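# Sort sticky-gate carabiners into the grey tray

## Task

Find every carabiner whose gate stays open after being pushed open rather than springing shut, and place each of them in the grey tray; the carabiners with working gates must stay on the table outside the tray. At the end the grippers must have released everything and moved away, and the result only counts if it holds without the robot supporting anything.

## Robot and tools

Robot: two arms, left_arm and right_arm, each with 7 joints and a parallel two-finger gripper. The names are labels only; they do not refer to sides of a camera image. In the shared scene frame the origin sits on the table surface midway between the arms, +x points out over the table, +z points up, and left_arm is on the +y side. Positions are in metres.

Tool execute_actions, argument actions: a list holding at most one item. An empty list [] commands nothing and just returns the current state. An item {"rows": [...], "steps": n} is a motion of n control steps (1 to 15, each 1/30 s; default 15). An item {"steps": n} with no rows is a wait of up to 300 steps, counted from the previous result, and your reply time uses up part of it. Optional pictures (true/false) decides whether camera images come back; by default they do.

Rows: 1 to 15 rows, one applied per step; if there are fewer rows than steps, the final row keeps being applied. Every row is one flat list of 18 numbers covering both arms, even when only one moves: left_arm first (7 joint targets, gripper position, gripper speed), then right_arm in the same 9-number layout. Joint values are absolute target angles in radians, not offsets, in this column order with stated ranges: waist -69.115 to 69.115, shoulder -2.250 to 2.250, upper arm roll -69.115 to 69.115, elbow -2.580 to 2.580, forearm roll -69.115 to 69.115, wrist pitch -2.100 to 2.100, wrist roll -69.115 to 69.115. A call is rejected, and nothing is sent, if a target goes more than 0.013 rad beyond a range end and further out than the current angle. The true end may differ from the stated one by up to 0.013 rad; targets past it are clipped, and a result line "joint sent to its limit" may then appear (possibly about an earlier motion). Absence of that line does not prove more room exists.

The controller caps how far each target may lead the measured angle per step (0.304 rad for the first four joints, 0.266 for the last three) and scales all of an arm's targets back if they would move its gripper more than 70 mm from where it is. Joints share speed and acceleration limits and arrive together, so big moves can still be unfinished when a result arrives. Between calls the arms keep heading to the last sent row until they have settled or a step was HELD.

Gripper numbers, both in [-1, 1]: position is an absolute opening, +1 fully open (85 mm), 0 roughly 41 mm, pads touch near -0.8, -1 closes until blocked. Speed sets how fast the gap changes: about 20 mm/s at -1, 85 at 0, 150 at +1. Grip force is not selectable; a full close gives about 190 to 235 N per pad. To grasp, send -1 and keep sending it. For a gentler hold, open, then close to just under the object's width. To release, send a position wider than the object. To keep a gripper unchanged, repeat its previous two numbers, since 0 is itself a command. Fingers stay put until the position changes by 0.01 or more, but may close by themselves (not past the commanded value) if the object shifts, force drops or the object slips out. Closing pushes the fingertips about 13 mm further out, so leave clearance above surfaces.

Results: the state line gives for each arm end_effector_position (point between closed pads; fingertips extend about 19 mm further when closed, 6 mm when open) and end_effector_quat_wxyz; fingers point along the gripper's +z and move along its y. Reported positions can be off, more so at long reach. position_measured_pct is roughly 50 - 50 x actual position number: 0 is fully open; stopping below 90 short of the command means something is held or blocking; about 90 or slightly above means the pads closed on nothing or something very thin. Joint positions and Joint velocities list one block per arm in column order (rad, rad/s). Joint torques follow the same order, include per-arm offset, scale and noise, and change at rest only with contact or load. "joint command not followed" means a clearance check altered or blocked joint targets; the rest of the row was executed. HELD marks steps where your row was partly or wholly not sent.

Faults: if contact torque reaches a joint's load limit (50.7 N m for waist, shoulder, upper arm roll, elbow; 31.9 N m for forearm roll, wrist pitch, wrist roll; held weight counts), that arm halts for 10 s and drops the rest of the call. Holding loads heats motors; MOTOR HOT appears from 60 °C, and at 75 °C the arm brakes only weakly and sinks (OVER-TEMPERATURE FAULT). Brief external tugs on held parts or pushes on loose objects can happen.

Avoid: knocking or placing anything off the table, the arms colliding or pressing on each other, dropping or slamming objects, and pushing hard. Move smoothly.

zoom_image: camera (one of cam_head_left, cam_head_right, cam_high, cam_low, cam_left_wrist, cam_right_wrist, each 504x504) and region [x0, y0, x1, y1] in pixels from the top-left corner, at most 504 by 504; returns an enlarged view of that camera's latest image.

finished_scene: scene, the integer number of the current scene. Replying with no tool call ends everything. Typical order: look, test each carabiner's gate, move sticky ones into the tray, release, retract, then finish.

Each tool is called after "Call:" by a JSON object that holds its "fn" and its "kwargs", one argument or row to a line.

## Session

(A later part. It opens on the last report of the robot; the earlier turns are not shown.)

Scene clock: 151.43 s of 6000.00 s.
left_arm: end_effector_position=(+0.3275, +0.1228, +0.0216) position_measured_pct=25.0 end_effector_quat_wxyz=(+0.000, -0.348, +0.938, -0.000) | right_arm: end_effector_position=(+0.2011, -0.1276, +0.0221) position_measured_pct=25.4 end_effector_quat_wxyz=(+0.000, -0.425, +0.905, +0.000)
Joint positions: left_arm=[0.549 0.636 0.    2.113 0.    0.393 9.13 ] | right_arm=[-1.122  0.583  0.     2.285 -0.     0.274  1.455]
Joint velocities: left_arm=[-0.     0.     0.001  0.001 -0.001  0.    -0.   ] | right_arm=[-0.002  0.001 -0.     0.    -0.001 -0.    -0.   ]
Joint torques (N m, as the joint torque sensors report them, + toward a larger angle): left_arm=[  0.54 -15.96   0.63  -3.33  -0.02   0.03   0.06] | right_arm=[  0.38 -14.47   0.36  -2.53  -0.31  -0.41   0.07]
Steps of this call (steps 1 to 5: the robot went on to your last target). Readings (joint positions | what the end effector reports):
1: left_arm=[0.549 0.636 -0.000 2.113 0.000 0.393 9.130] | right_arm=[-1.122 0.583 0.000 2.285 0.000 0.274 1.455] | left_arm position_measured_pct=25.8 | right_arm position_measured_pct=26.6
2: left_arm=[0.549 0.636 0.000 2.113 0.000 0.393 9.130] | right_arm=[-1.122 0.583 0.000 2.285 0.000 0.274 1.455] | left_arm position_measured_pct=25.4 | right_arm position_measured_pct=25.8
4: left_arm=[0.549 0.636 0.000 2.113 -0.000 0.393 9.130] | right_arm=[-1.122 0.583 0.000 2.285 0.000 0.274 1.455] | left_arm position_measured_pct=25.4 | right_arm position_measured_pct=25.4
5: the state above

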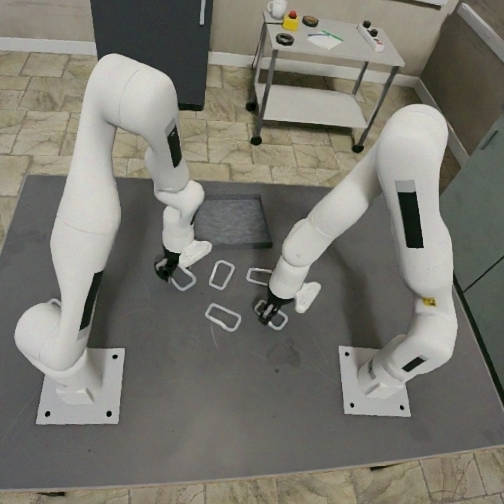

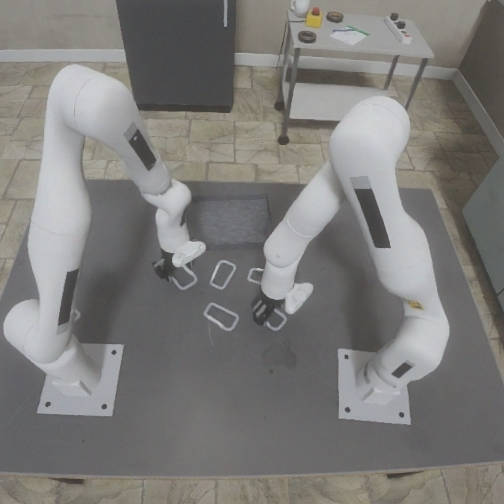

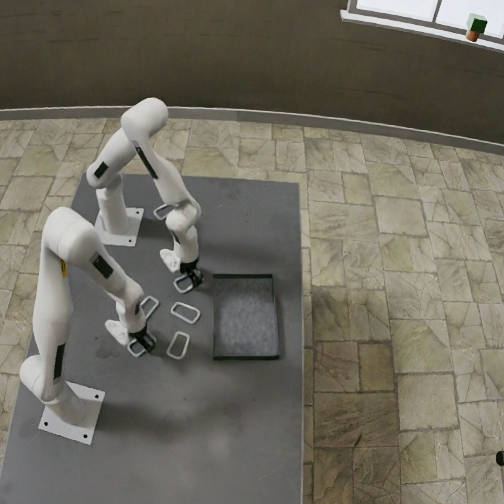

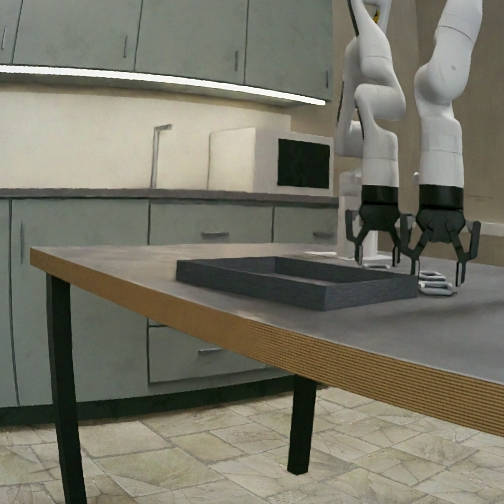

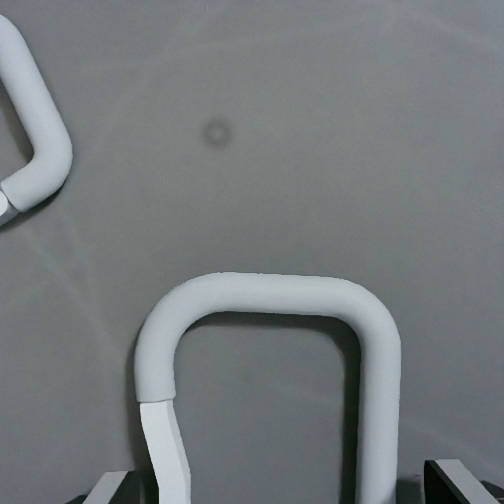

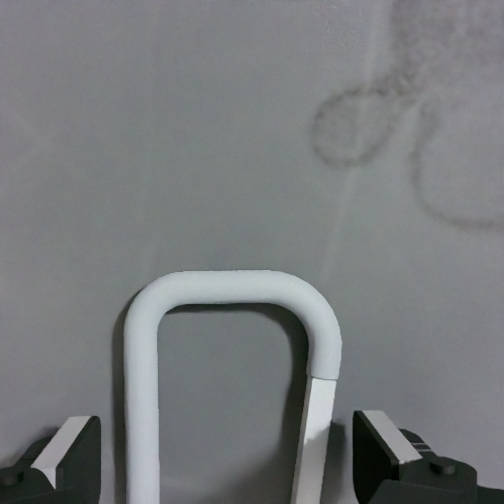

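Call:
{"fn": "execute_actions", "kwargs": {
  "actions": [
    {"rows":[[0.551,0.5203,0,2.0747,0,0.5466,9.132,0.6,0,-1.1224,0.4413,0,2.2564,0,0.4439,1.455,0.6,0]],"steps":8}
  ],
  "pictures": false
}}

Call:
{"fn": "execute_actions", "kwargs": {
  "actions": [
    {"rows":[[1.0288,0.5555,0,2.0545,0,0.5316,9.94,0.6,0,-0.8793,0.595,0,1.9608,0,0.5858,2.0475,0.6,0]]}
  ],
  "pictures": false
}}

Call:
{"fn": "execute_actions", "kwargs": {
  "actions": [
    {"steps":22}
  ]
}}

Scene clock: 160.53 s of 6000.00 s.
left_arm: end_effector_position=(+0.3294, +0.1208, +0.0657) position_measured_pct=20.2 end_effector_quat_wxyz=(+0.000, -0.348, +0.938, -0.000) | right_arm: end_effector_position=(+0.2006, -0.1282, +0.0629) position_measured_pct=20.2 end_effector_quat_wxyz=(+0.001, -0.425, +0.905, +0.000)
Joint positions: left_arm=[0.551 0.531 0.    2.077 0.    0.533 9.132] | right_arm=[-1.122  0.462  0.     2.26  -0.     0.418  1.455]
Joint velocities: left_arm=[ 0.004 -0.217  0.002 -0.095 -0.     0.385  0.005] | right_arm=[-0.    -0.348 -0.    -0.084  0.     0.541  0.   ]
Joint torques (N m, as the joint torque sensors report them, + toward a larger angle): left_arm=[ -0.04 -12.19   0.1   -3.14   0.13  -0.14  -0.21] | right_arm=[  0.43 -10.75   0.1   -3.1   -0.38  -0.36  -0.05]
Steps of this call (steps 1 to 15: the robot went on to your last target; steps 16 to 90: nothing new was sent; then 5.83 s passed at rest; steps 91 to 98: all 8 steps of this action). Readings (joint positions | what the end effector reports):
91: left_arm=[0.549 0.635 -0.000 2.113 -0.000 0.394 9.130] | right_arm=[-1.122 0.582 -0.000 2.284 0.000 0.275 1.455] | left_arm position_measured_pct=25.0 | right_arm position_measured_pct=25.0
92: left_arm=[0.549 0.628 -0.000 2.111 -0.000 0.401 9.130] | right_arm=[-1.122 0.575 -0.000 2.284 0.000 0.281 1.455] | left_arm position_measured_pct=24.6 | right_arm position_measured_pct=24.6
94: left_arm=[0.550 0.599 -0.000 2.103 -0.000 0.436 9.131] | right_arm=[-1.122 0.544 -0.000 2.278 0.000 0.313 1.455] | left_arm position_measured_pct=21.4 | right_arm position_measured_pct=21.4
98: the state above

Scene clock: 161.03 s of 6000.00 s.
left_arm: end_effector_position=(+0.2312, +0.0191, +0.0618) position_measured_pct=19.8 end_effector_quat_wxyz=(-0.000, -0.347, +0.938, -0.001) | right_arm: end_effector_position=(+0.3113, -0.1152, +0.0637) position_measured_pct=19.8 end_effector_quat_wxyz=(+0.002, -0.519, +0.855, +0.000)
Joint positions: left_arm=[0.926 0.55  0.001 2.057 0.    0.533 9.507] | right_arm=[-0.906  0.574  0.     1.989  0.     0.574  1.884]
Joint velocities: left_arm=[ 0.627  0.035  0.012 -0.012  0.002 -0.011  1.214] | right_arm=[ 0.21   0.161 -0.006 -0.234 -0.001  0.099  1.216]
Joint torques (N m, as the joint torque sensors report them, + toward a larger angle): left_arm=[ -1.75 -16.11  -0.63  -4.48  -0.26   0.12   0.02] | right_arm=[ -0.49 -16.91   0.18  -4.18  -0.44  -0.24  -0.01]
Steps of this call (steps 1 to 15: all 15 steps of this action). Readings (joint positions | what the end effector reports):
1: left_arm=[0.553 0.526 -0.000 2.075 -0.000 0.542 9.133] | right_arm=[-1.121 0.453 -0.000 2.257 -0.000 0.434 1.456] | left_arm position_measured_pct=20.2 | right_arm position_measured_pct=20.2
2: left_arm=[0.560 0.526 -0.001 2.073 -0.000 0.544 9.137] | right_arm=[-1.115 0.449 -0.001 2.250 -0.000 0.449 1.460] | left_arm position_measured_pct=19.8 | right_arm position_measured_pct=19.8
4: left_arm=[0.591 0.527 -0.002 2.069 -0.001 0.543 9.160] | right_arm=[-1.089 0.454 -0.001 2.219 -0.000 0.478 1.483] | left_arm position_measured_pct=19.8 | right_arm position_measured_pct=19.8
8: left_arm=[0.710 0.537 -0.002 2.063 -0.000 0.538 9.262] | right_arm=[-0.995 0.507 -0.001 2.102 -0.000 0.527 1.600] | left_arm position_measured_pct=19.8 | right_arm position_measured_pct=19.8
15: the state above

Scene clock: 161.77 s of 6000.00 s.
left_arm: end_effector_position=(+0.1980, -0.0000, +0.0600) position_measured_pct=19.8 end_effector_quat_wxyz=(-0.000, -0.497, +0.868, -0.000) | right_arm: end_effector_position=(+0.3238, -0.1181, +0.0600) position_measured_pct=19.8 end_effector_quat_wxyz=(+0.000, -0.576, +0.817, +0.000)
Joint positions: left_arm=[1.029 0.555 0.    2.054 0.    0.532 9.94 ] | right_arm=[-0.879  0.595  0.     1.961  0.     0.586  2.048]
Joint velocities: left_arm=[ 0.002  0.    -0.001 -0.     0.     0.    -0.001] | right_arm=[ 0.     0.    -0.001  0.    -0.     0.    -0.   ]
Joint torques (N m, as the joint torque sensors report them, + toward a larger angle): left_arm=[ -0.37 -16.17   0.55  -4.45   0.05  -0.05  -0.16] | right_arm=[  0.4  -16.9    0.37  -4.89  -0.37  -0.32   0.01]
Steps of this call (steps 1 to 22: the robot went on to your last target). Readings (joint positions | what the end effector reports):
1: left_arm=[0.945 0.551 0.002 2.056 0.000 0.533 9.548] | right_arm=[-0.900 0.579 0.000 1.981 0.000 0.577 1.925] | left_arm position_measured_pct=19.8 | right_arm position_measured_pct=19.8
2: left_arm=[0.961 0.552 0.002 2.056 0.000 0.533 9.588] | right_arm=[-0.893 0.584 0.000 1.974 0.000 0.580 1.965] | left_arm position_measured_pct=19.8 | right_arm position_measured_pct=19.8
4: left_arm=[0.985 0.553 0.001 2.055 0.000 0.532 9.669] | right_arm=[-0.885 0.591 0.001 1.964 0.000 0.584 2.026] | left_arm position_measured_pct=19.8 | right_arm position_measured_pct=19.8
8: left_arm=[1.013 0.555 0.000 2.055 0.000 0.532 9.832] | right_arm=[-0.881 0.594 0.000 1.961 0.000 0.586 2.047] | left_arm position_measured_pct=19.8 | right_arm position_measured_pct=19.8
22: the state above

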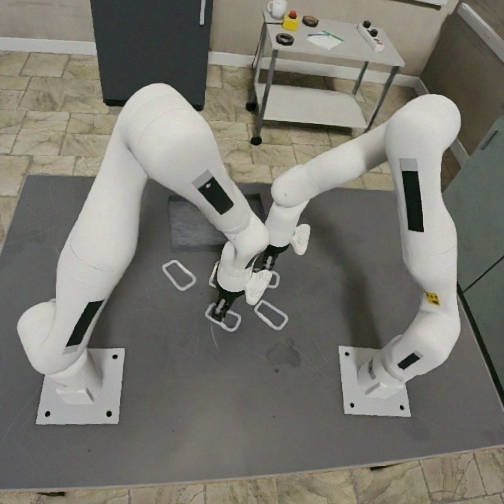

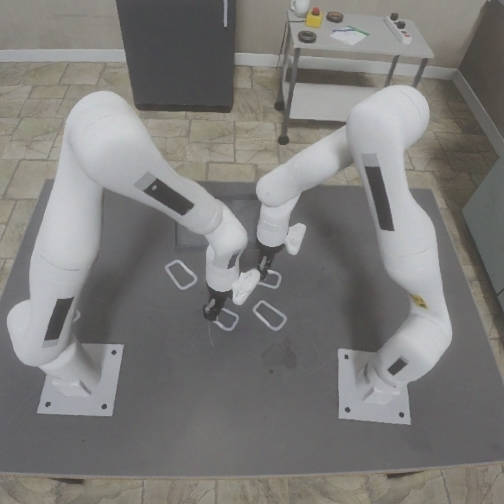

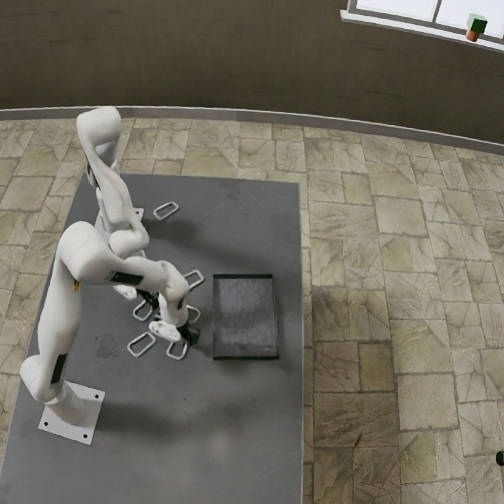

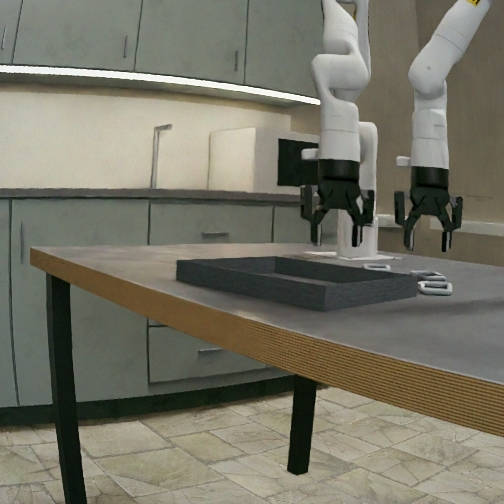

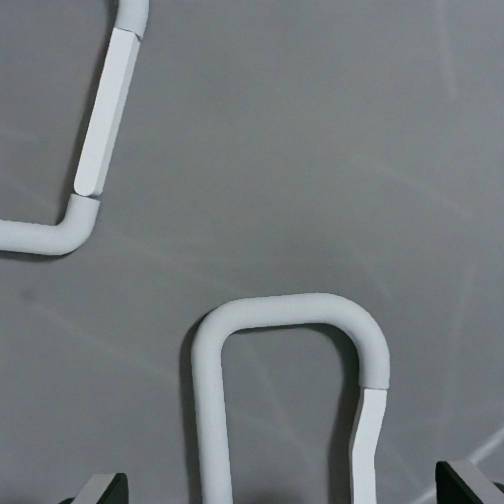

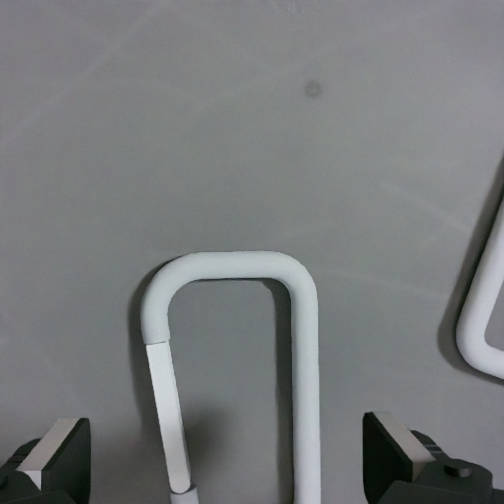

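Call:
{"fn": "execute_actions", "kwargs": {
  "actions": [
    {"rows":[[1.032,0.6542,0,2.0778,0,0.4096,9.96,0.6,0,-0.886,0.6863,0,1.9831,0,0.4722,2.041,0.6,0]],"steps":12}
  ],
  "pictures": false
}}

Call:
{"fn": "execute_actions", "kwargs": {
  "actions": [
    {"rows":[[1.032,0.6542,0,2.0778,0,0.4096,9.96,0.06,-0.5,-0.886,0.6863,0,1.9831,0,0.4722,2.041,0.08,-0.5]]}
  ],
  "pictures": false
}}

Call:
{"fn": "execute_actions", "kwargs": {
  "actions": [
    {"steps":6}
  ]
}}

Scene clock: 165.33 s of 6000.00 s.
left_arm: end_effector_position=(+0.1972, -0.0011, +0.0200) position_measured_pct=19.8 end_effector_quat_wxyz=(-0.000, -0.504, +0.864, -0.001) | right_arm: end_effector_position=(+0.3226, -0.1156, +0.0200) position_measured_pct=19.8 end_effector_quat_wxyz=(+0.001, -0.576, +0.817, +0.000)
Joint positions: left_arm=[ 1.032  0.652 -0.     2.078  0.     0.41   9.96 ] | right_arm=[-0.886  0.684 -0.     1.983  0.     0.472  2.041]
Joint velocities: left_arm=[ 0.001  0.022  0.001 -0.001 -0.    -0.002  0.001] | right_arm=[-0.002  0.022  0.001  0.001  0.002 -0.002 -0.   ]
Joint torques (N m, as the joint torque sensors report them, + toward a larger angle): left_arm=[ -0.29 -17.     0.42  -3.59  -0.11   0.03  -0.19] | right_arm=[  0.6  -17.75   0.24  -4.04  -0.34  -0.42   0.02]
Steps of this call (steps 1 to 15: the robot went on to your last target; steps 16 to 90: nothing new was sent; then 0.17 s passed at rest; steps 91 to 102: all 12 steps of this action). Readings (joint positions | what the end effector reports):
91: left_arm=[1.029 0.557 -0.000 2.055 -0.000 0.530 9.940] | right_arm=[-0.879 0.596 0.000 1.961 0.000 0.585 2.047] | left_arm position_measured_pct=19.8 | right_arm position_measured_pct=19.8
92: left_arm=[1.029 0.563 0.000 2.056 -0.000 0.524 9.941] | right_arm=[-0.880 0.603 0.000 1.962 0.000 0.578 2.047] | left_arm position_measured_pct=19.8 | right_arm position_measured_pct=19.8
94: left_arm=[1.030 0.593 0.000 2.062 -0.000 0.491 9.946] | right_arm=[-0.882 0.633 0.000 1.968 0.000 0.545 2.045] | left_arm position_measured_pct=19.8 | right_arm position_measured_pct=19.8
98: left_arm=[1.032 0.648 -0.000 2.077 0.000 0.416 9.959] | right_arm=[-0.886 0.681 -0.000 1.983 -0.000 0.476 2.041] | left_arm position_measured_pct=19.8 | right_arm position_measured_pct=19.8
102: the state above

Scene clock: 165.83 s of 6000.00 s.
left_arm: end_effector_position=(+0.1980, -0.0016, +0.0199) position_measured_pct=42.5 end_effector_quat_wxyz=(+0.000, -0.505, +0.863, -0.002) | right_arm: end_effector_position=(+0.3220, -0.1154, +0.0200) position_measured_pct=42.5 end_effector_quat_wxyz=(+0.001, -0.577, +0.817, +0.000)
Joint positions: left_arm=[ 1.032  0.652 -0.001  2.077 -0.     0.409  9.96 ] | right_arm=[-0.886  0.684 -0.001  1.983 -0.     0.473  2.041]
Joint velocities: left_arm=[ 0.001 -0.008  0.005 -0.004  0.002 -0.001 -0.001] | right_arm=[-0.001 -0.008  0.002 -0.003 -0.002 -0.001  0.   ]
Joint torques (N m, as the joint torque sensors report them, + toward a larger angle): left_arm=[  0.49 -14.61   1.06  -2.69  -0.09   0.04  -0.06] | right_arm=[  0.94 -13.97   0.94  -3.75  -0.15  -0.82   0.11]
Steps of this call (steps 1 to 15: all 15 steps of this action). Readings (joint positions | what the end effector reports):
1: left_arm=[1.032 0.652 -0.000 2.078 0.000 0.410 9.960] | right_arm=[-0.886 0.685 -0.000 1.983 0.000 0.472 2.041] | left_arm position_measured_pct=19.8 | right_arm position_measured_pct=19.8
2: left_arm=[1.032 0.653 0.000 2.078 0.000 0.410 9.960] | right_arm=[-0.886 0.685 -0.000 1.983 0.000 0.472 2.041] | left_arm position_measured_pct=20.2 | right_arm position_measured_pct=20.2
4: left_arm=[1.032 0.653 0.000 2.078 0.000 0.410 9.960] | right_arm=[-0.886 0.686 -0.000 1.983 -0.000 0.472 2.041] | left_arm position_measured_pct=23.0 | right_arm position_measured_pct=23.0
8: left_arm=[1.032 0.654 0.000 2.078 0.000 0.410 9.960] | right_arm=[-0.886 0.686 -0.000 1.983 -0.000 0.472 2.041] | left_arm position_measured_pct=30.2 | right_arm position_measured_pct=30.2
15: the state above

Scene clock: 166.03 s of 6000.00 s.
left_arm: end_effector_position=(+0.1980, -0.0020, +0.0202) position_measured_pct=46.4 end_effector_quat_wxyz=(+0.000, -0.504, +0.863, -0.002) | right_arm: end_effector_position=(+0.3219, -0.1152, +0.0202) position_measured_pct=45.2 end_effector_quat_wxyz=(+0.001, -0.577, +0.817, +0.000)
Joint positions: left_arm=[ 1.032  0.652 -0.     2.076 -0.     0.409  9.96 ] | right_arm=[-0.887  0.684 -0.001  1.983 -0.     0.473  2.041]
Joint velocities: left_arm=[-0.001 -0.     0.001 -0.001 -0.    -0.001  0.   ] | right_arm=[-0.001 -0.     0.001  0.     0.001 -0.001  0.   ]
Joint torques (N m, as the joint torque sensors report them, + toward a larger angle): left_arm=[  0.   -14.75   0.55  -2.63  -0.02   0.4   -0.09] | right_arm=[  0.85 -15.17   0.98  -4.05  -0.06  -0.87   0.08]
Steps of this call (steps 1 to 6: the robot went on to your last target). Readings (joint positions | what the end effector reports):
1: left_arm=[1.032 0.652 -0.001 2.076 -0.000 0.409 9.960] | right_arm=[-0.886 0.684 -0.001 1.983 -0.000 0.473 2.041] | left_arm position_measured_pct=44.4 | right_arm position_measured_pct=44.0
2: left_arm=[1.032 0.652 -0.000 2.076 -0.000 0.409 9.960] | right_arm=[-0.886 0.684 -0.001 1.983 -0.000 0.473 2.041] | left_arm position_measured_pct=45.6 | right_arm position_measured_pct=44.4
4: left_arm=[1.032 0.652 -0.000 2.076 -0.000 0.409 9.960] | right_arm=[-0.887 0.684 -0.001 1.983 -0.000 0.473 2.041] | left_arm position_measured_pct=46.4 | right_arm position_measured_pct=44.8
6: the state above

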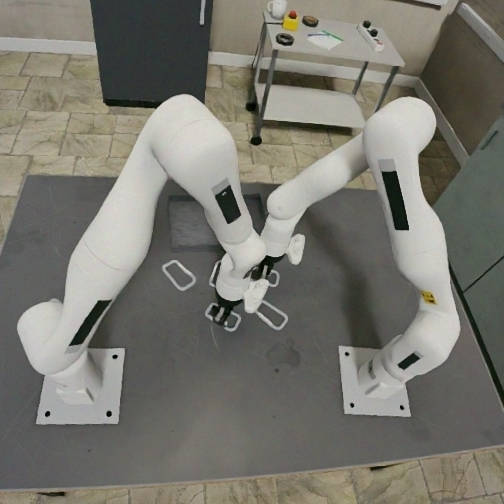

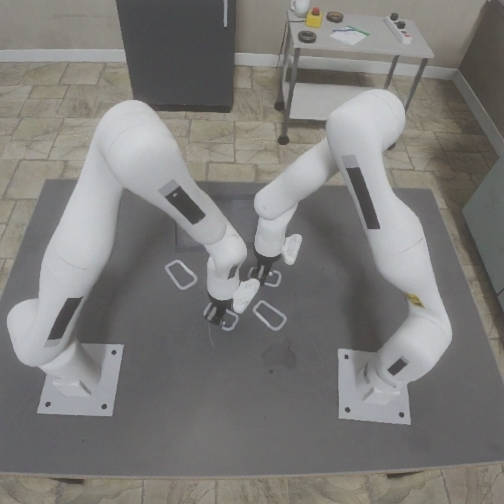

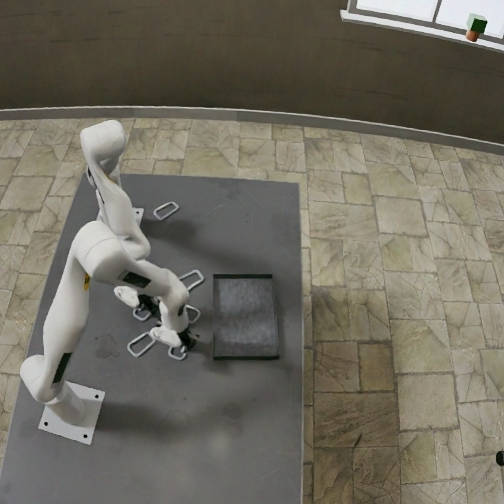

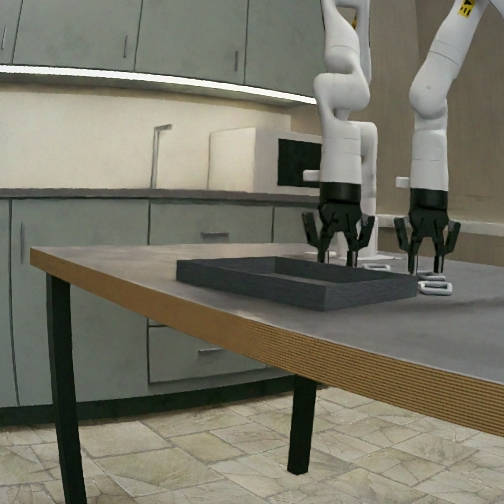

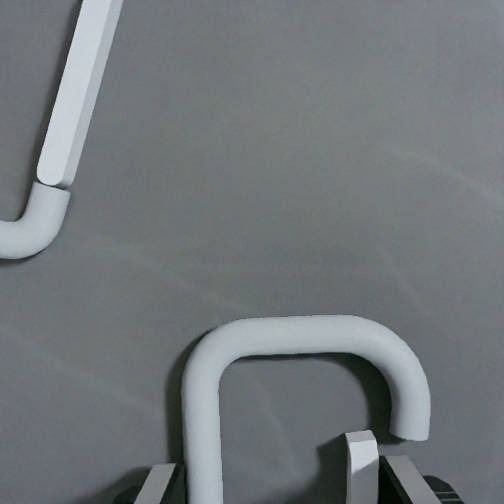

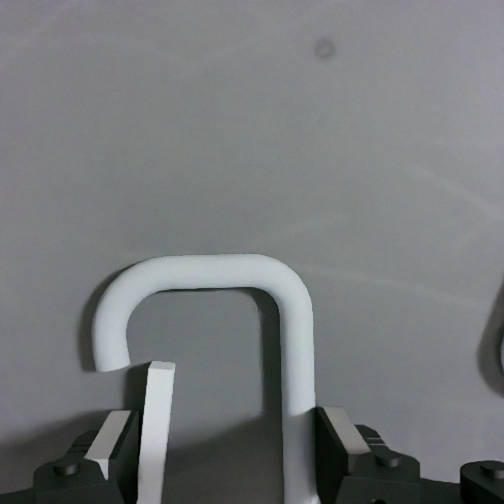

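Call:
{"fn": "execute_actions", "kwargs": {
  "actions": [
    {"rows":[[1.032,0.6542,0,2.0778,0,0.4096,9.96,0.45,-0.55,-0.886,0.6863,0,1.9831,0,0.4722,2.041,0.45,-0.55]]}
  ]
}}

Scene clock: 168.57 s of 6000.00 s.
left_arm: end_effector_position=(+0.1969, -0.0006, +0.0191) position_measured_pct=27.8 end_effector_quat_wxyz=(-0.000, -0.504, +0.864, -0.000) | right_arm: end_effector_position=(+0.3221, -0.1160, +0.0191) position_measured_pct=27.8 end_effector_quat_wxyz=(+0.000, -0.576, +0.817, +0.000)
Joint positions: left_arm=[1.032 0.654 0.    2.078 0.    0.41  9.96 ] | right_arm=[-0.886  0.686  0.     1.983  0.     0.472  2.041]
Joint velocities: left_arm=[-0.  0.  0.  0.  0.  0. -0.] | right_arm=[-0.     0.     0.001  0.     0.001  0.001 -0.   ]
Joint torques (N m, as the joint torque sensors report them, + toward a larger angle): left_arm=[ -0.04 -16.72   0.57  -3.6   -0.08   0.01  -0.22] | right_arm=[  0.45 -17.72   0.38  -4.02  -0.32  -0.29   0.08]
Steps of this call (steps 1 to 15: the robot went on to your last target; steps 16 to 61: nothing new was sent; steps 62 to 76: all 15 steps of this action). Readings (joint positions | what the end effector reports):
62: left_arm=[1.032 0.652 -0.000 2.076 -0.000 0.409 9.960] | right_arm=[-0.887 0.684 -0.001 1.983 -0.000 0.473 2.041] | left_arm position_measured_pct=46.8 | right_arm position_measured_pct=45.2
63: left_arm=[1.032 0.652 -0.000 2.077 -0.000 0.409 9.960] | right_arm=[-0.887 0.684 -0.001 1.983 -0.000 0.473 2.041] | left_arm position_measured_pct=46.4 | right_arm position_measured_pct=44.8
65: left_arm=[1.032 0.653 -0.000 2.077 0.000 0.410 9.960] | right_arm=[-0.886 0.685 -0.000 1.983 -0.000 0.472 2.041] | left_arm position_measured_pct=44.0 | right_arm position_measured_pct=42.5
69: left_arm=[1.032 0.654 0.000 2.078 0.000 0.410 9.960] | right_arm=[-0.886 0.686 0.000 1.983 0.000 0.472 2.041] | left_arm position_measured_pct=37.3 | right_arm position_measured_pct=35.7
76: the state above

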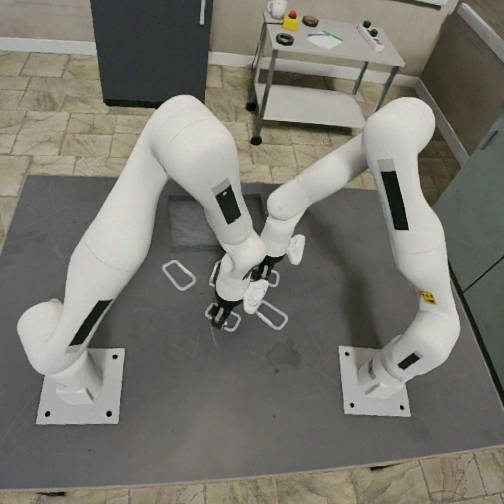

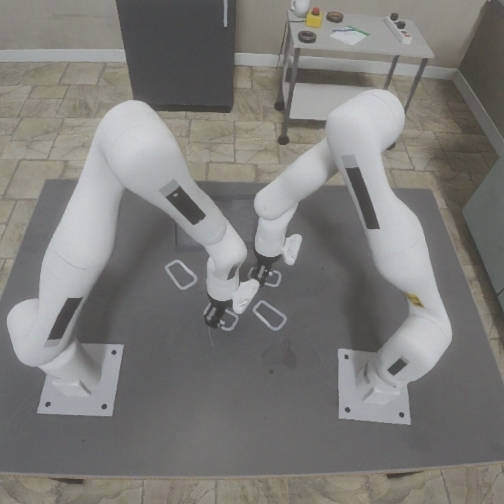

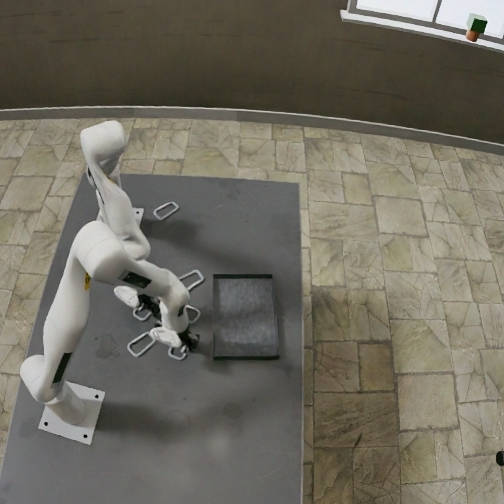

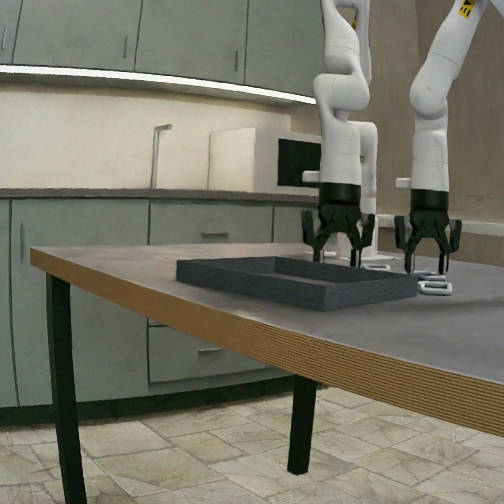

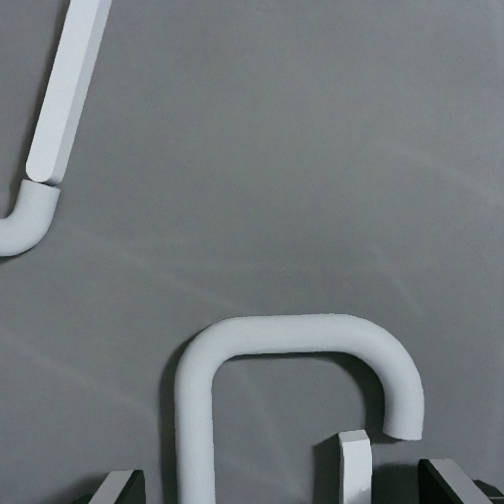

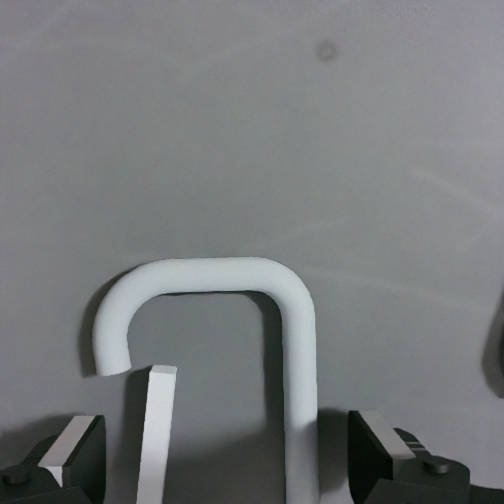

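Call:
{"fn": "execute_actions", "kwargs": {
  "actions": [
    {"rows":[[0.98,0.5555,0,2.0545,0,0.5316,9.91,0.45,0,-0.886,0.63,0,1.969,0,0.542,2.041,0.45,0]],"steps":8}
  ],
  "pictures": false
}}

Call:
{"fn": "execute_actions", "kwargs": {
  "actions": [
    {"rows":[[0.98,0.5555,0,2.0545,0,0.5316,9.91,-0.35,0.5,-0.9283,0.6151,0,2.0023,0,0.5242,1.9985,-0.35,0.5]],"steps":14}
  ]
}}

Scene clock: 177.30 s of 6000.00 s.
left_arm: end_effector_position=(+0.2138, +0.0080, +0.0576) position_measured_pct=27.4 end_effector_quat_wxyz=(+0.000, -0.505, +0.863, +0.000) | right_arm: end_effector_position=(+0.3223, -0.1158, +0.0430) position_measured_pct=27.4 end_effector_quat_wxyz=(-0.001, -0.576, +0.817, -0.000)
Joint positions: left_arm=[ 0.984  0.562 -0.001  2.055 -0.     0.525  9.912] | right_arm=[-0.886  0.633  0.     1.969  0.     0.541  2.041]
Joint velocities: left_arm=[-0.05  -0.11  -0.004 -0.041 -0.002  0.216 -0.09 ] | right_arm=[-0.001 -0.016 -0.001  0.006 -0.001  0.023 -0.   ]
Joint torques (N m, as the joint torque sensors report them, + toward a larger angle): left_arm=[  1.63 -12.37   0.94  -3.78   0.33  -0.03  -0.26] | right_arm=[  0.33 -18.23   0.34  -5.08  -0.36  -0.36   0.08]
Steps of this call (steps 1 to 15: the robot went on to your last target; steps 16 to 90: nothing new was sent; then 5.47 s passed at rest; steps 91 to 98: all 8 steps of this action). Readings (joint positions | what the end effector reports):
91: left_arm=[1.031 0.653 0.000 2.078 0.000 0.411 9.960] | right_arm=[-0.886 0.685 -0.000 1.983 0.000 0.473 2.041] | left_arm position_measured_pct=27.4 | right_arm position_measured_pct=27.4
92: left_arm=[1.027 0.646 0.001 2.077 0.000 0.417 9.957] | right_arm=[-0.886 0.678 -0.000 1.982 -0.000 0.480 2.041] | left_arm position_measured_pct=27.4 | right_arm position_measured_pct=27.4
94: left_arm=[1.011 0.617 0.001 2.071 0.000 0.450 9.944] | right_arm=[-0.886 0.651 -0.000 1.976 -0.000 0.511 2.041] | left_arm position_measured_pct=27.4 | right_arm position_measured_pct=27.4
98: the state above

Scene clock: 177.77 s of 6000.00 s.
left_arm: end_effector_position=(+0.2144, +0.0086, +0.0600) position_measured_pct=66.7 end_effector_quat_wxyz=(-0.000, -0.505, +0.863, +0.000) | right_arm: end_effector_position=(+0.3041, -0.1099, +0.0449) position_measured_pct=66.7 end_effector_quat_wxyz=(-0.000, -0.576, +0.817, -0.000)
Joint positions: left_arm=[ 0.98   0.556 -0.     2.054 -0.     0.532  9.91 ] | right_arm=[-0.928  0.615 -0.     2.002 -0.     0.524  1.999]
Joint velocities: left_arm=[-0.    -0.001 -0.     0.     0.    -0.001 -0.   ] | right_arm=[-0.004 -0.002 -0.     0.     0.001  0.001 -0.   ]
Joint torques (N m, as the joint torque sensors report them, + toward a larger angle): left_arm=[ -0.15 -15.65   0.41  -4.61  -0.1    0.    -0.21] | right_arm=[  0.49 -17.11   0.28  -4.39  -0.4   -0.28   0.11]
Steps of this call (steps 1 to 14: all 14 steps of this action). Readings (joint positions | what the end effector reports):
1: left_arm=[0.983 0.560 -0.001 2.054 -0.000 0.530 9.910] | right_arm=[-0.888 0.632 0.000 1.970 0.000 0.541 2.040] | left_arm position_measured_pct=27.4 | right_arm position_measured_pct=27.4
2: left_arm=[0.983 0.560 -0.001 2.054 -0.000 0.531 9.910] | right_arm=[-0.895 0.629 0.001 1.974 0.000 0.538 2.035] | left_arm position_measured_pct=28.2 | right_arm position_measured_pct=28.2
4: left_arm=[0.982 0.558 -0.000 2.055 0.000 0.532 9.910] | right_arm=[-0.918 0.619 0.001 1.991 0.000 0.529 2.013] | left_arm position_measured_pct=34.1 | right_arm position_measured_pct=34.1
8: left_arm=[0.980 0.556 -0.000 2.054 -0.000 0.532 9.910] | right_arm=[-0.926 0.616 -0.001 2.002 -0.000 0.525 1.999] | left_arm position_measured_pct=49.6 | right_arm position_measured_pct=49.6
14: the state above

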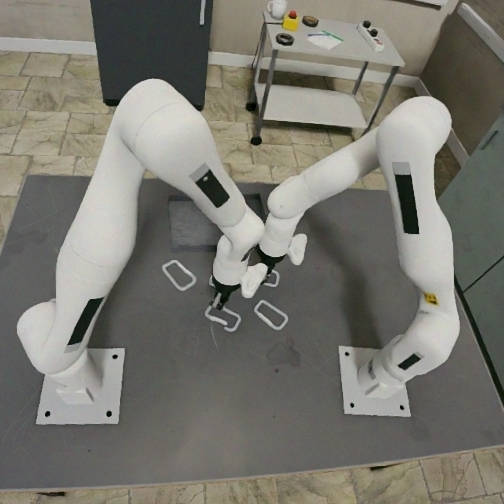

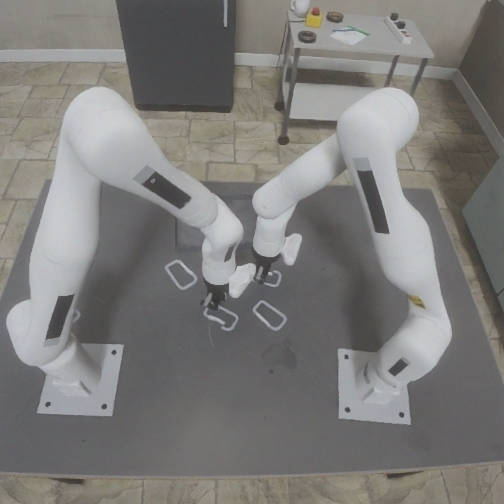

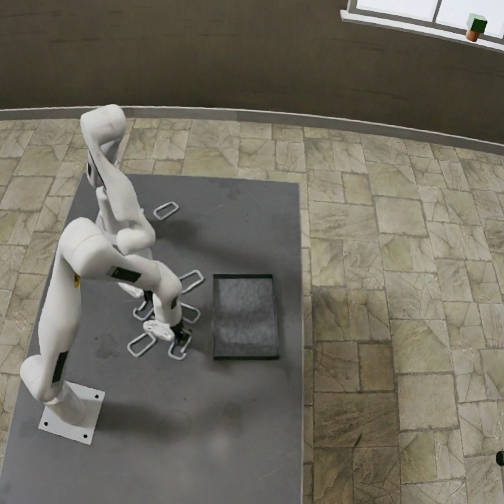

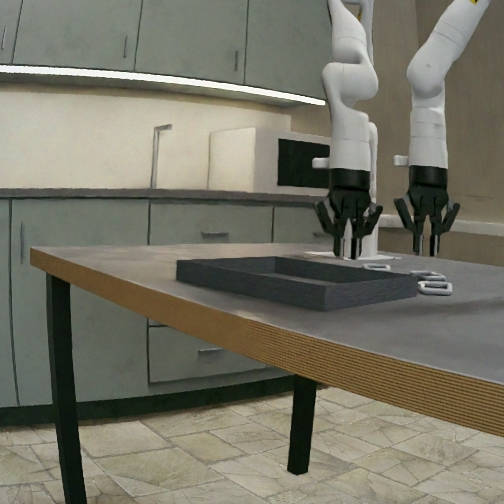

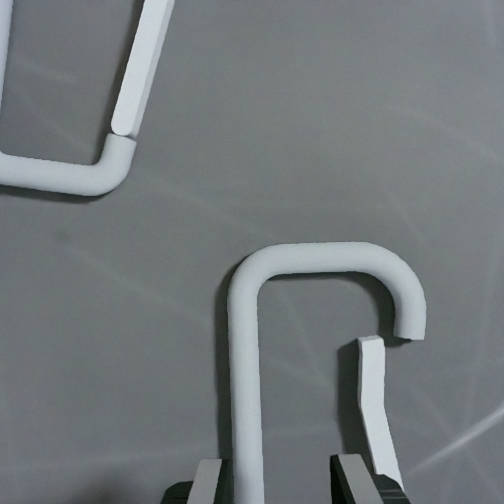

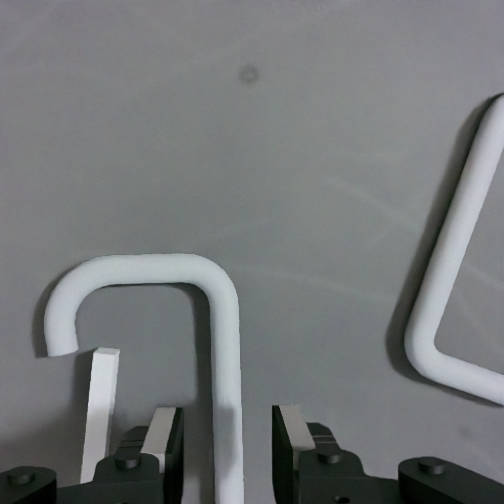

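Call:
{"fn": "execute_actions", "kwargs": {
  "actions": [
    {"rows":[[0.98,0.5555,0,2.0545,0,0.5316,9.91,-0.35,0.5,-0.9283,0.673,0,2.0147,0,0.454,1.9985,-0.35,0.5]],"steps":13}
  ],
  "pictures": false
}}

Call:
{"fn": "execute_actions", "kwargs": {
  "actions": [
    {"rows":[[0.98,0.5555,0,2.0545,0,0.5316,9.91,-0.35,0.5,-0.9283,0.673,0,2.0147,0,0.454,1.9985,-0.75,-0.4]],"steps":14}
  ],
  "pictures": false
}}

Call:
{"fn": "execute_actions", "kwargs": {
  "actions": [
    {"rows":[[0.98,0.5555,0,2.0545,0,0.5316,9.91,-0.35,0.5,-0.90,0.52,0,1.97,0,0.6516,1.9985,-0.75,-0.4]],"steps":14}
  ]
}}

Scene clock: 180.40 s of 6000.00 s.
left_arm: end_effector_position=(+0.2145, +0.0086, +0.0600) position_measured_pct=67.5 end_effector_quat_wxyz=(-0.000, -0.505, +0.863, +0.000) | right_arm: end_effector_position=(+0.3041, -0.1096, +0.0203) position_measured_pct=67.5 end_effector_quat_wxyz=(+0.000, -0.576, +0.817, +0.000)
Joint positions: left_arm=[0.98  0.556 0.    2.054 0.    0.532 9.91 ] | right_arm=[-0.928  0.672 -0.     2.015  0.     0.454  1.999]
Joint velocities: left_arm=[-0.    -0.     0.001  0.002  0.    -0.     0.001] | right_arm=[-0.     0.008  0.     0.001  0.001  0.    -0.   ]
Joint torques (N m, as the joint torque sensors report them, + toward a larger angle): left_arm=[  0.42 -15.89   0.47  -4.73   0.1    0.22  -0.14] | right_arm=[  0.45 -17.13   0.5   -3.88  -0.4   -0.25  -0.01]
Steps of this call (steps 1 to 15: the robot went on to your last target; steps 16 to 66: nothing new was sent; steps 67 to 79: all 13 steps of this action). Readings (joint positions | what the end effector reports):
67: left_arm=[0.980 0.556 0.000 2.054 -0.000 0.532 9.910] | right_arm=[-0.928 0.617 0.000 2.002 -0.000 0.523 1.998] | left_arm position_measured_pct=67.5 | right_arm position_measured_pct=67.5
68: left_arm=[0.980 0.556 0.000 2.054 0.000 0.532 9.910] | right_arm=[-0.928 0.623 0.000 2.003 0.000 0.517 1.998] | left_arm position_measured_pct=67.5 | right_arm position_measured_pct=67.5
70: left_arm=[0.980 0.556 0.000 2.054 0.000 0.532 9.910] | right_arm=[-0.928 0.651 0.000 2.008 0.000 0.486 1.999] | left_arm position_measured_pct=67.5 | right_arm position_measured_pct=67.5
74: left_arm=[0.980 0.556 0.000 2.054 -0.000 0.532 9.910] | right_arm=[-0.928 0.670 -0.000 2.015 -0.000 0.455 1.998] | left_arm position_measured_pct=67.5 | right_arm position_measured_pct=67.5
79: the state above

Scene clock: 180.87 s of 6000.00 s.
left_arm: end_effector_position=(+0.2145, +0.0086, +0.0600) position_measured_pct=67.5 end_effector_quat_wxyz=(-0.000, -0.505, +0.863, +0.000) | right_arm: end_effector_position=(+0.3040, -0.1097, +0.0202) position_measured_pct=84.1 end_effector_quat_wxyz=(+0.000, -0.576, +0.817, +0.000)
Joint positions: left_arm=[0.98  0.556 0.    2.054 0.    0.532 9.91 ] | right_arm=[-0.928  0.673  0.     2.015  0.     0.454  1.999]
Joint velocities: left_arm=[-0.001 -0.    -0.001 -0.     0.    -0.001  0.001] | right_arm=[-0.001 -0.    -0.     0.     0.001  0.001  0.   ]
Joint torques (N m, as the joint torque sensors report them, + toward a larger angle): left_arm=[ -0.12 -16.16   0.37  -4.78  -0.09   0.14  -0.3 ] | right_arm=[  0.43 -17.02   0.31  -4.01  -0.38  -0.41   0.07]
Steps of this call (steps 1 to 14: all 14 steps of this action). Readings (joint positions | what the end effector reports):
1: left_arm=[0.980 0.556 0.000 2.054 0.000 0.532 9.910] | right_arm=[-0.928 0.672 -0.000 2.015 -0.000 0.454 1.998] | left_arm position_measured_pct=67.5 | right_arm position_measured_pct=67.5
2: left_arm=[0.980 0.556 0.000 2.054 0.000 0.532 9.910] | right_arm=[-0.928 0.673 -0.000 2.015 -0.000 0.454 1.999] | left_arm position_measured_pct=67.5 | right_arm position_measured_pct=67.9
4: left_arm=[0.980 0.556 0.000 2.054 0.000 0.532 9.910] | right_arm=[-0.928 0.673 -0.000 2.015 0.000 0.454 1.998] | left_arm position_measured_pct=67.5 | right_arm position_measured_pct=70.6
8: left_arm=[0.980 0.556 0.000 2.054 0.000 0.532 9.910] | right_arm=[-0.928 0.673 0.000 2.015 0.000 0.454 1.998] | left_arm position_measured_pct=67.5 | right_arm position_measured_pct=78.6
14: the state above

Scene clock: 181.33 s of 6000.00 s.
left_arm: end_effector_position=(+0.2145, +0.0086, +0.0600) position_measured_pct=67.5 end_effector_quat_wxyz=(-0.000, -0.505, +0.863, +0.000) | right_arm: end_effector_position=(+0.3106, -0.1188, +0.0874) position_measured_pct=84.1 end_effector_quat_wxyz=(-0.002, -0.565, +0.825, -0.000)
Joint positions: left_arm=[0.98  0.556 0.    2.054 0.    0.532 9.91 ] | right_arm=[-0.901  0.523  0.     1.97  -0.     0.652  1.998]
Joint velocities: left_arm=[ 0.     0.    -0.     0.001  0.001  0.     0.001] | right_arm=[ 0.005 -0.03  -0.001 -0.001 -0.001  0.002  0.   ]
Joint torques (N m, as the joint torque sensors report them, + toward a larger angle): left_arm=[  0.02 -16.52   0.3   -4.64  -0.02  -0.18  -0.13] | right_arm=[  0.47 -16.09   0.02  -5.51  -0.32  -0.44   0.11]
Steps of this call (steps 1 to 14: all 14 steps of this action). Readings (joint positions | what the end effector reports):
1: left_arm=[0.980 0.556 0.000 2.054 0.000 0.532 9.910] | right_arm=[-0.928 0.671 -0.000 2.014 -0.000 0.455 1.999] | left_arm position_measured_pct=67.5 | right_arm position_measured_pct=84.1
2: left_arm=[0.980 0.556 0.000 2.054 0.000 0.532 9.910] | right_arm=[-0.927 0.665 -0.000 2.013 -0.000 0.462 1.999] | left_arm position_measured_pct=67.5 | right_arm position_measured_pct=84.1
4: left_arm=[0.980 0.556 0.000 2.054 0.000 0.532 9.910] | right_arm=[-0.921 0.635 -0.001 2.006 -0.000 0.496 1.998] | left_arm position_measured_pct=67.5 | right_arm position_measured_pct=84.1
8: left_arm=[0.980 0.556 0.000 2.054 0.000 0.532 9.910] | right_arm=[-0.905 0.546 0.000 1.977 0.000 0.615 1.999] | left_arm position_measured_pct=67.5 | right_arm position_measured_pct=84.1
14: the state above

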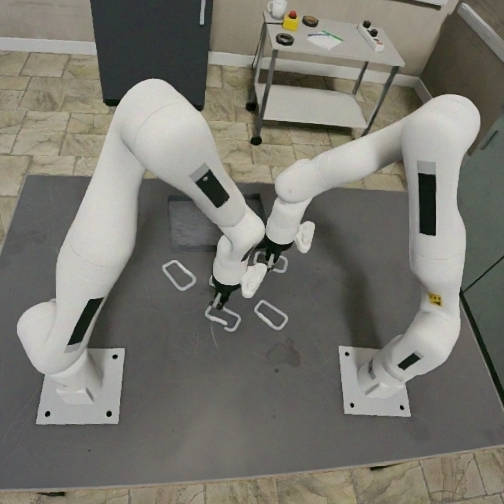

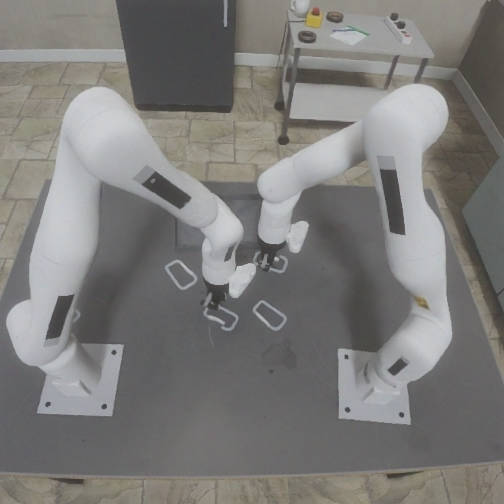

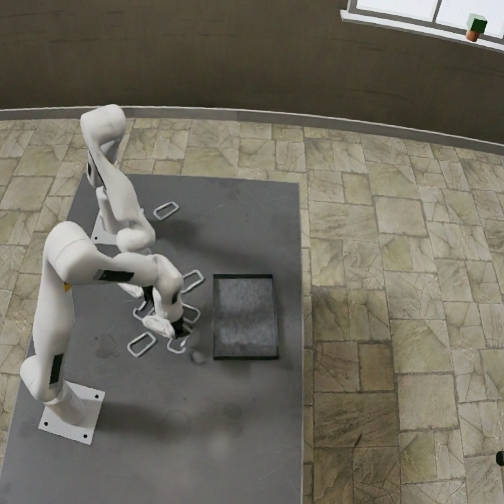

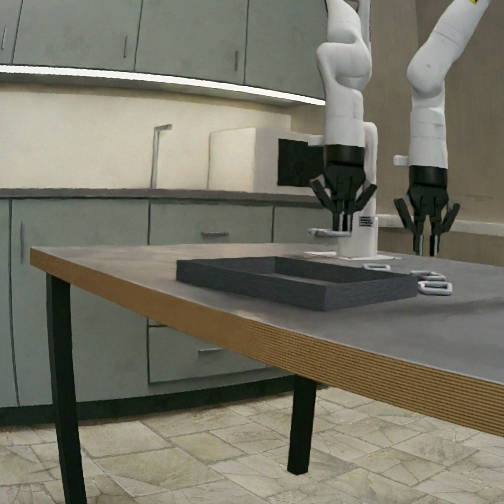

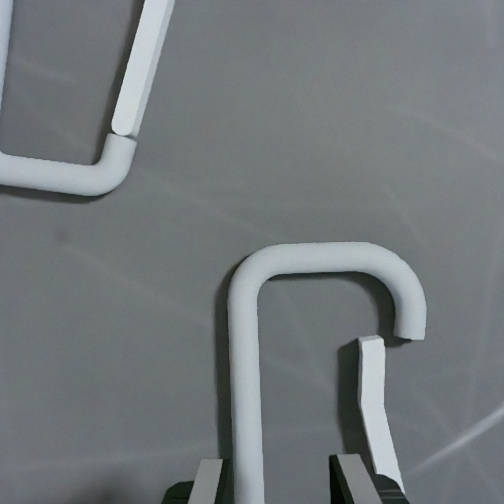

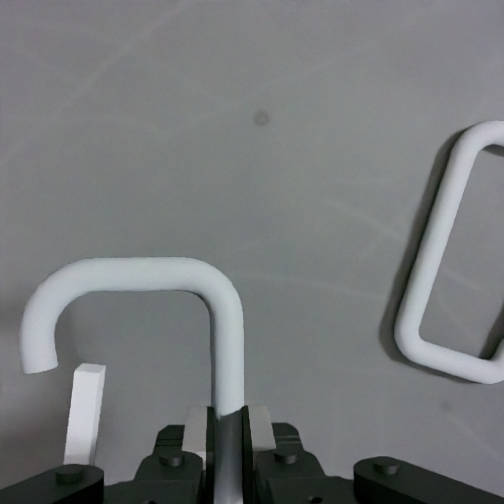

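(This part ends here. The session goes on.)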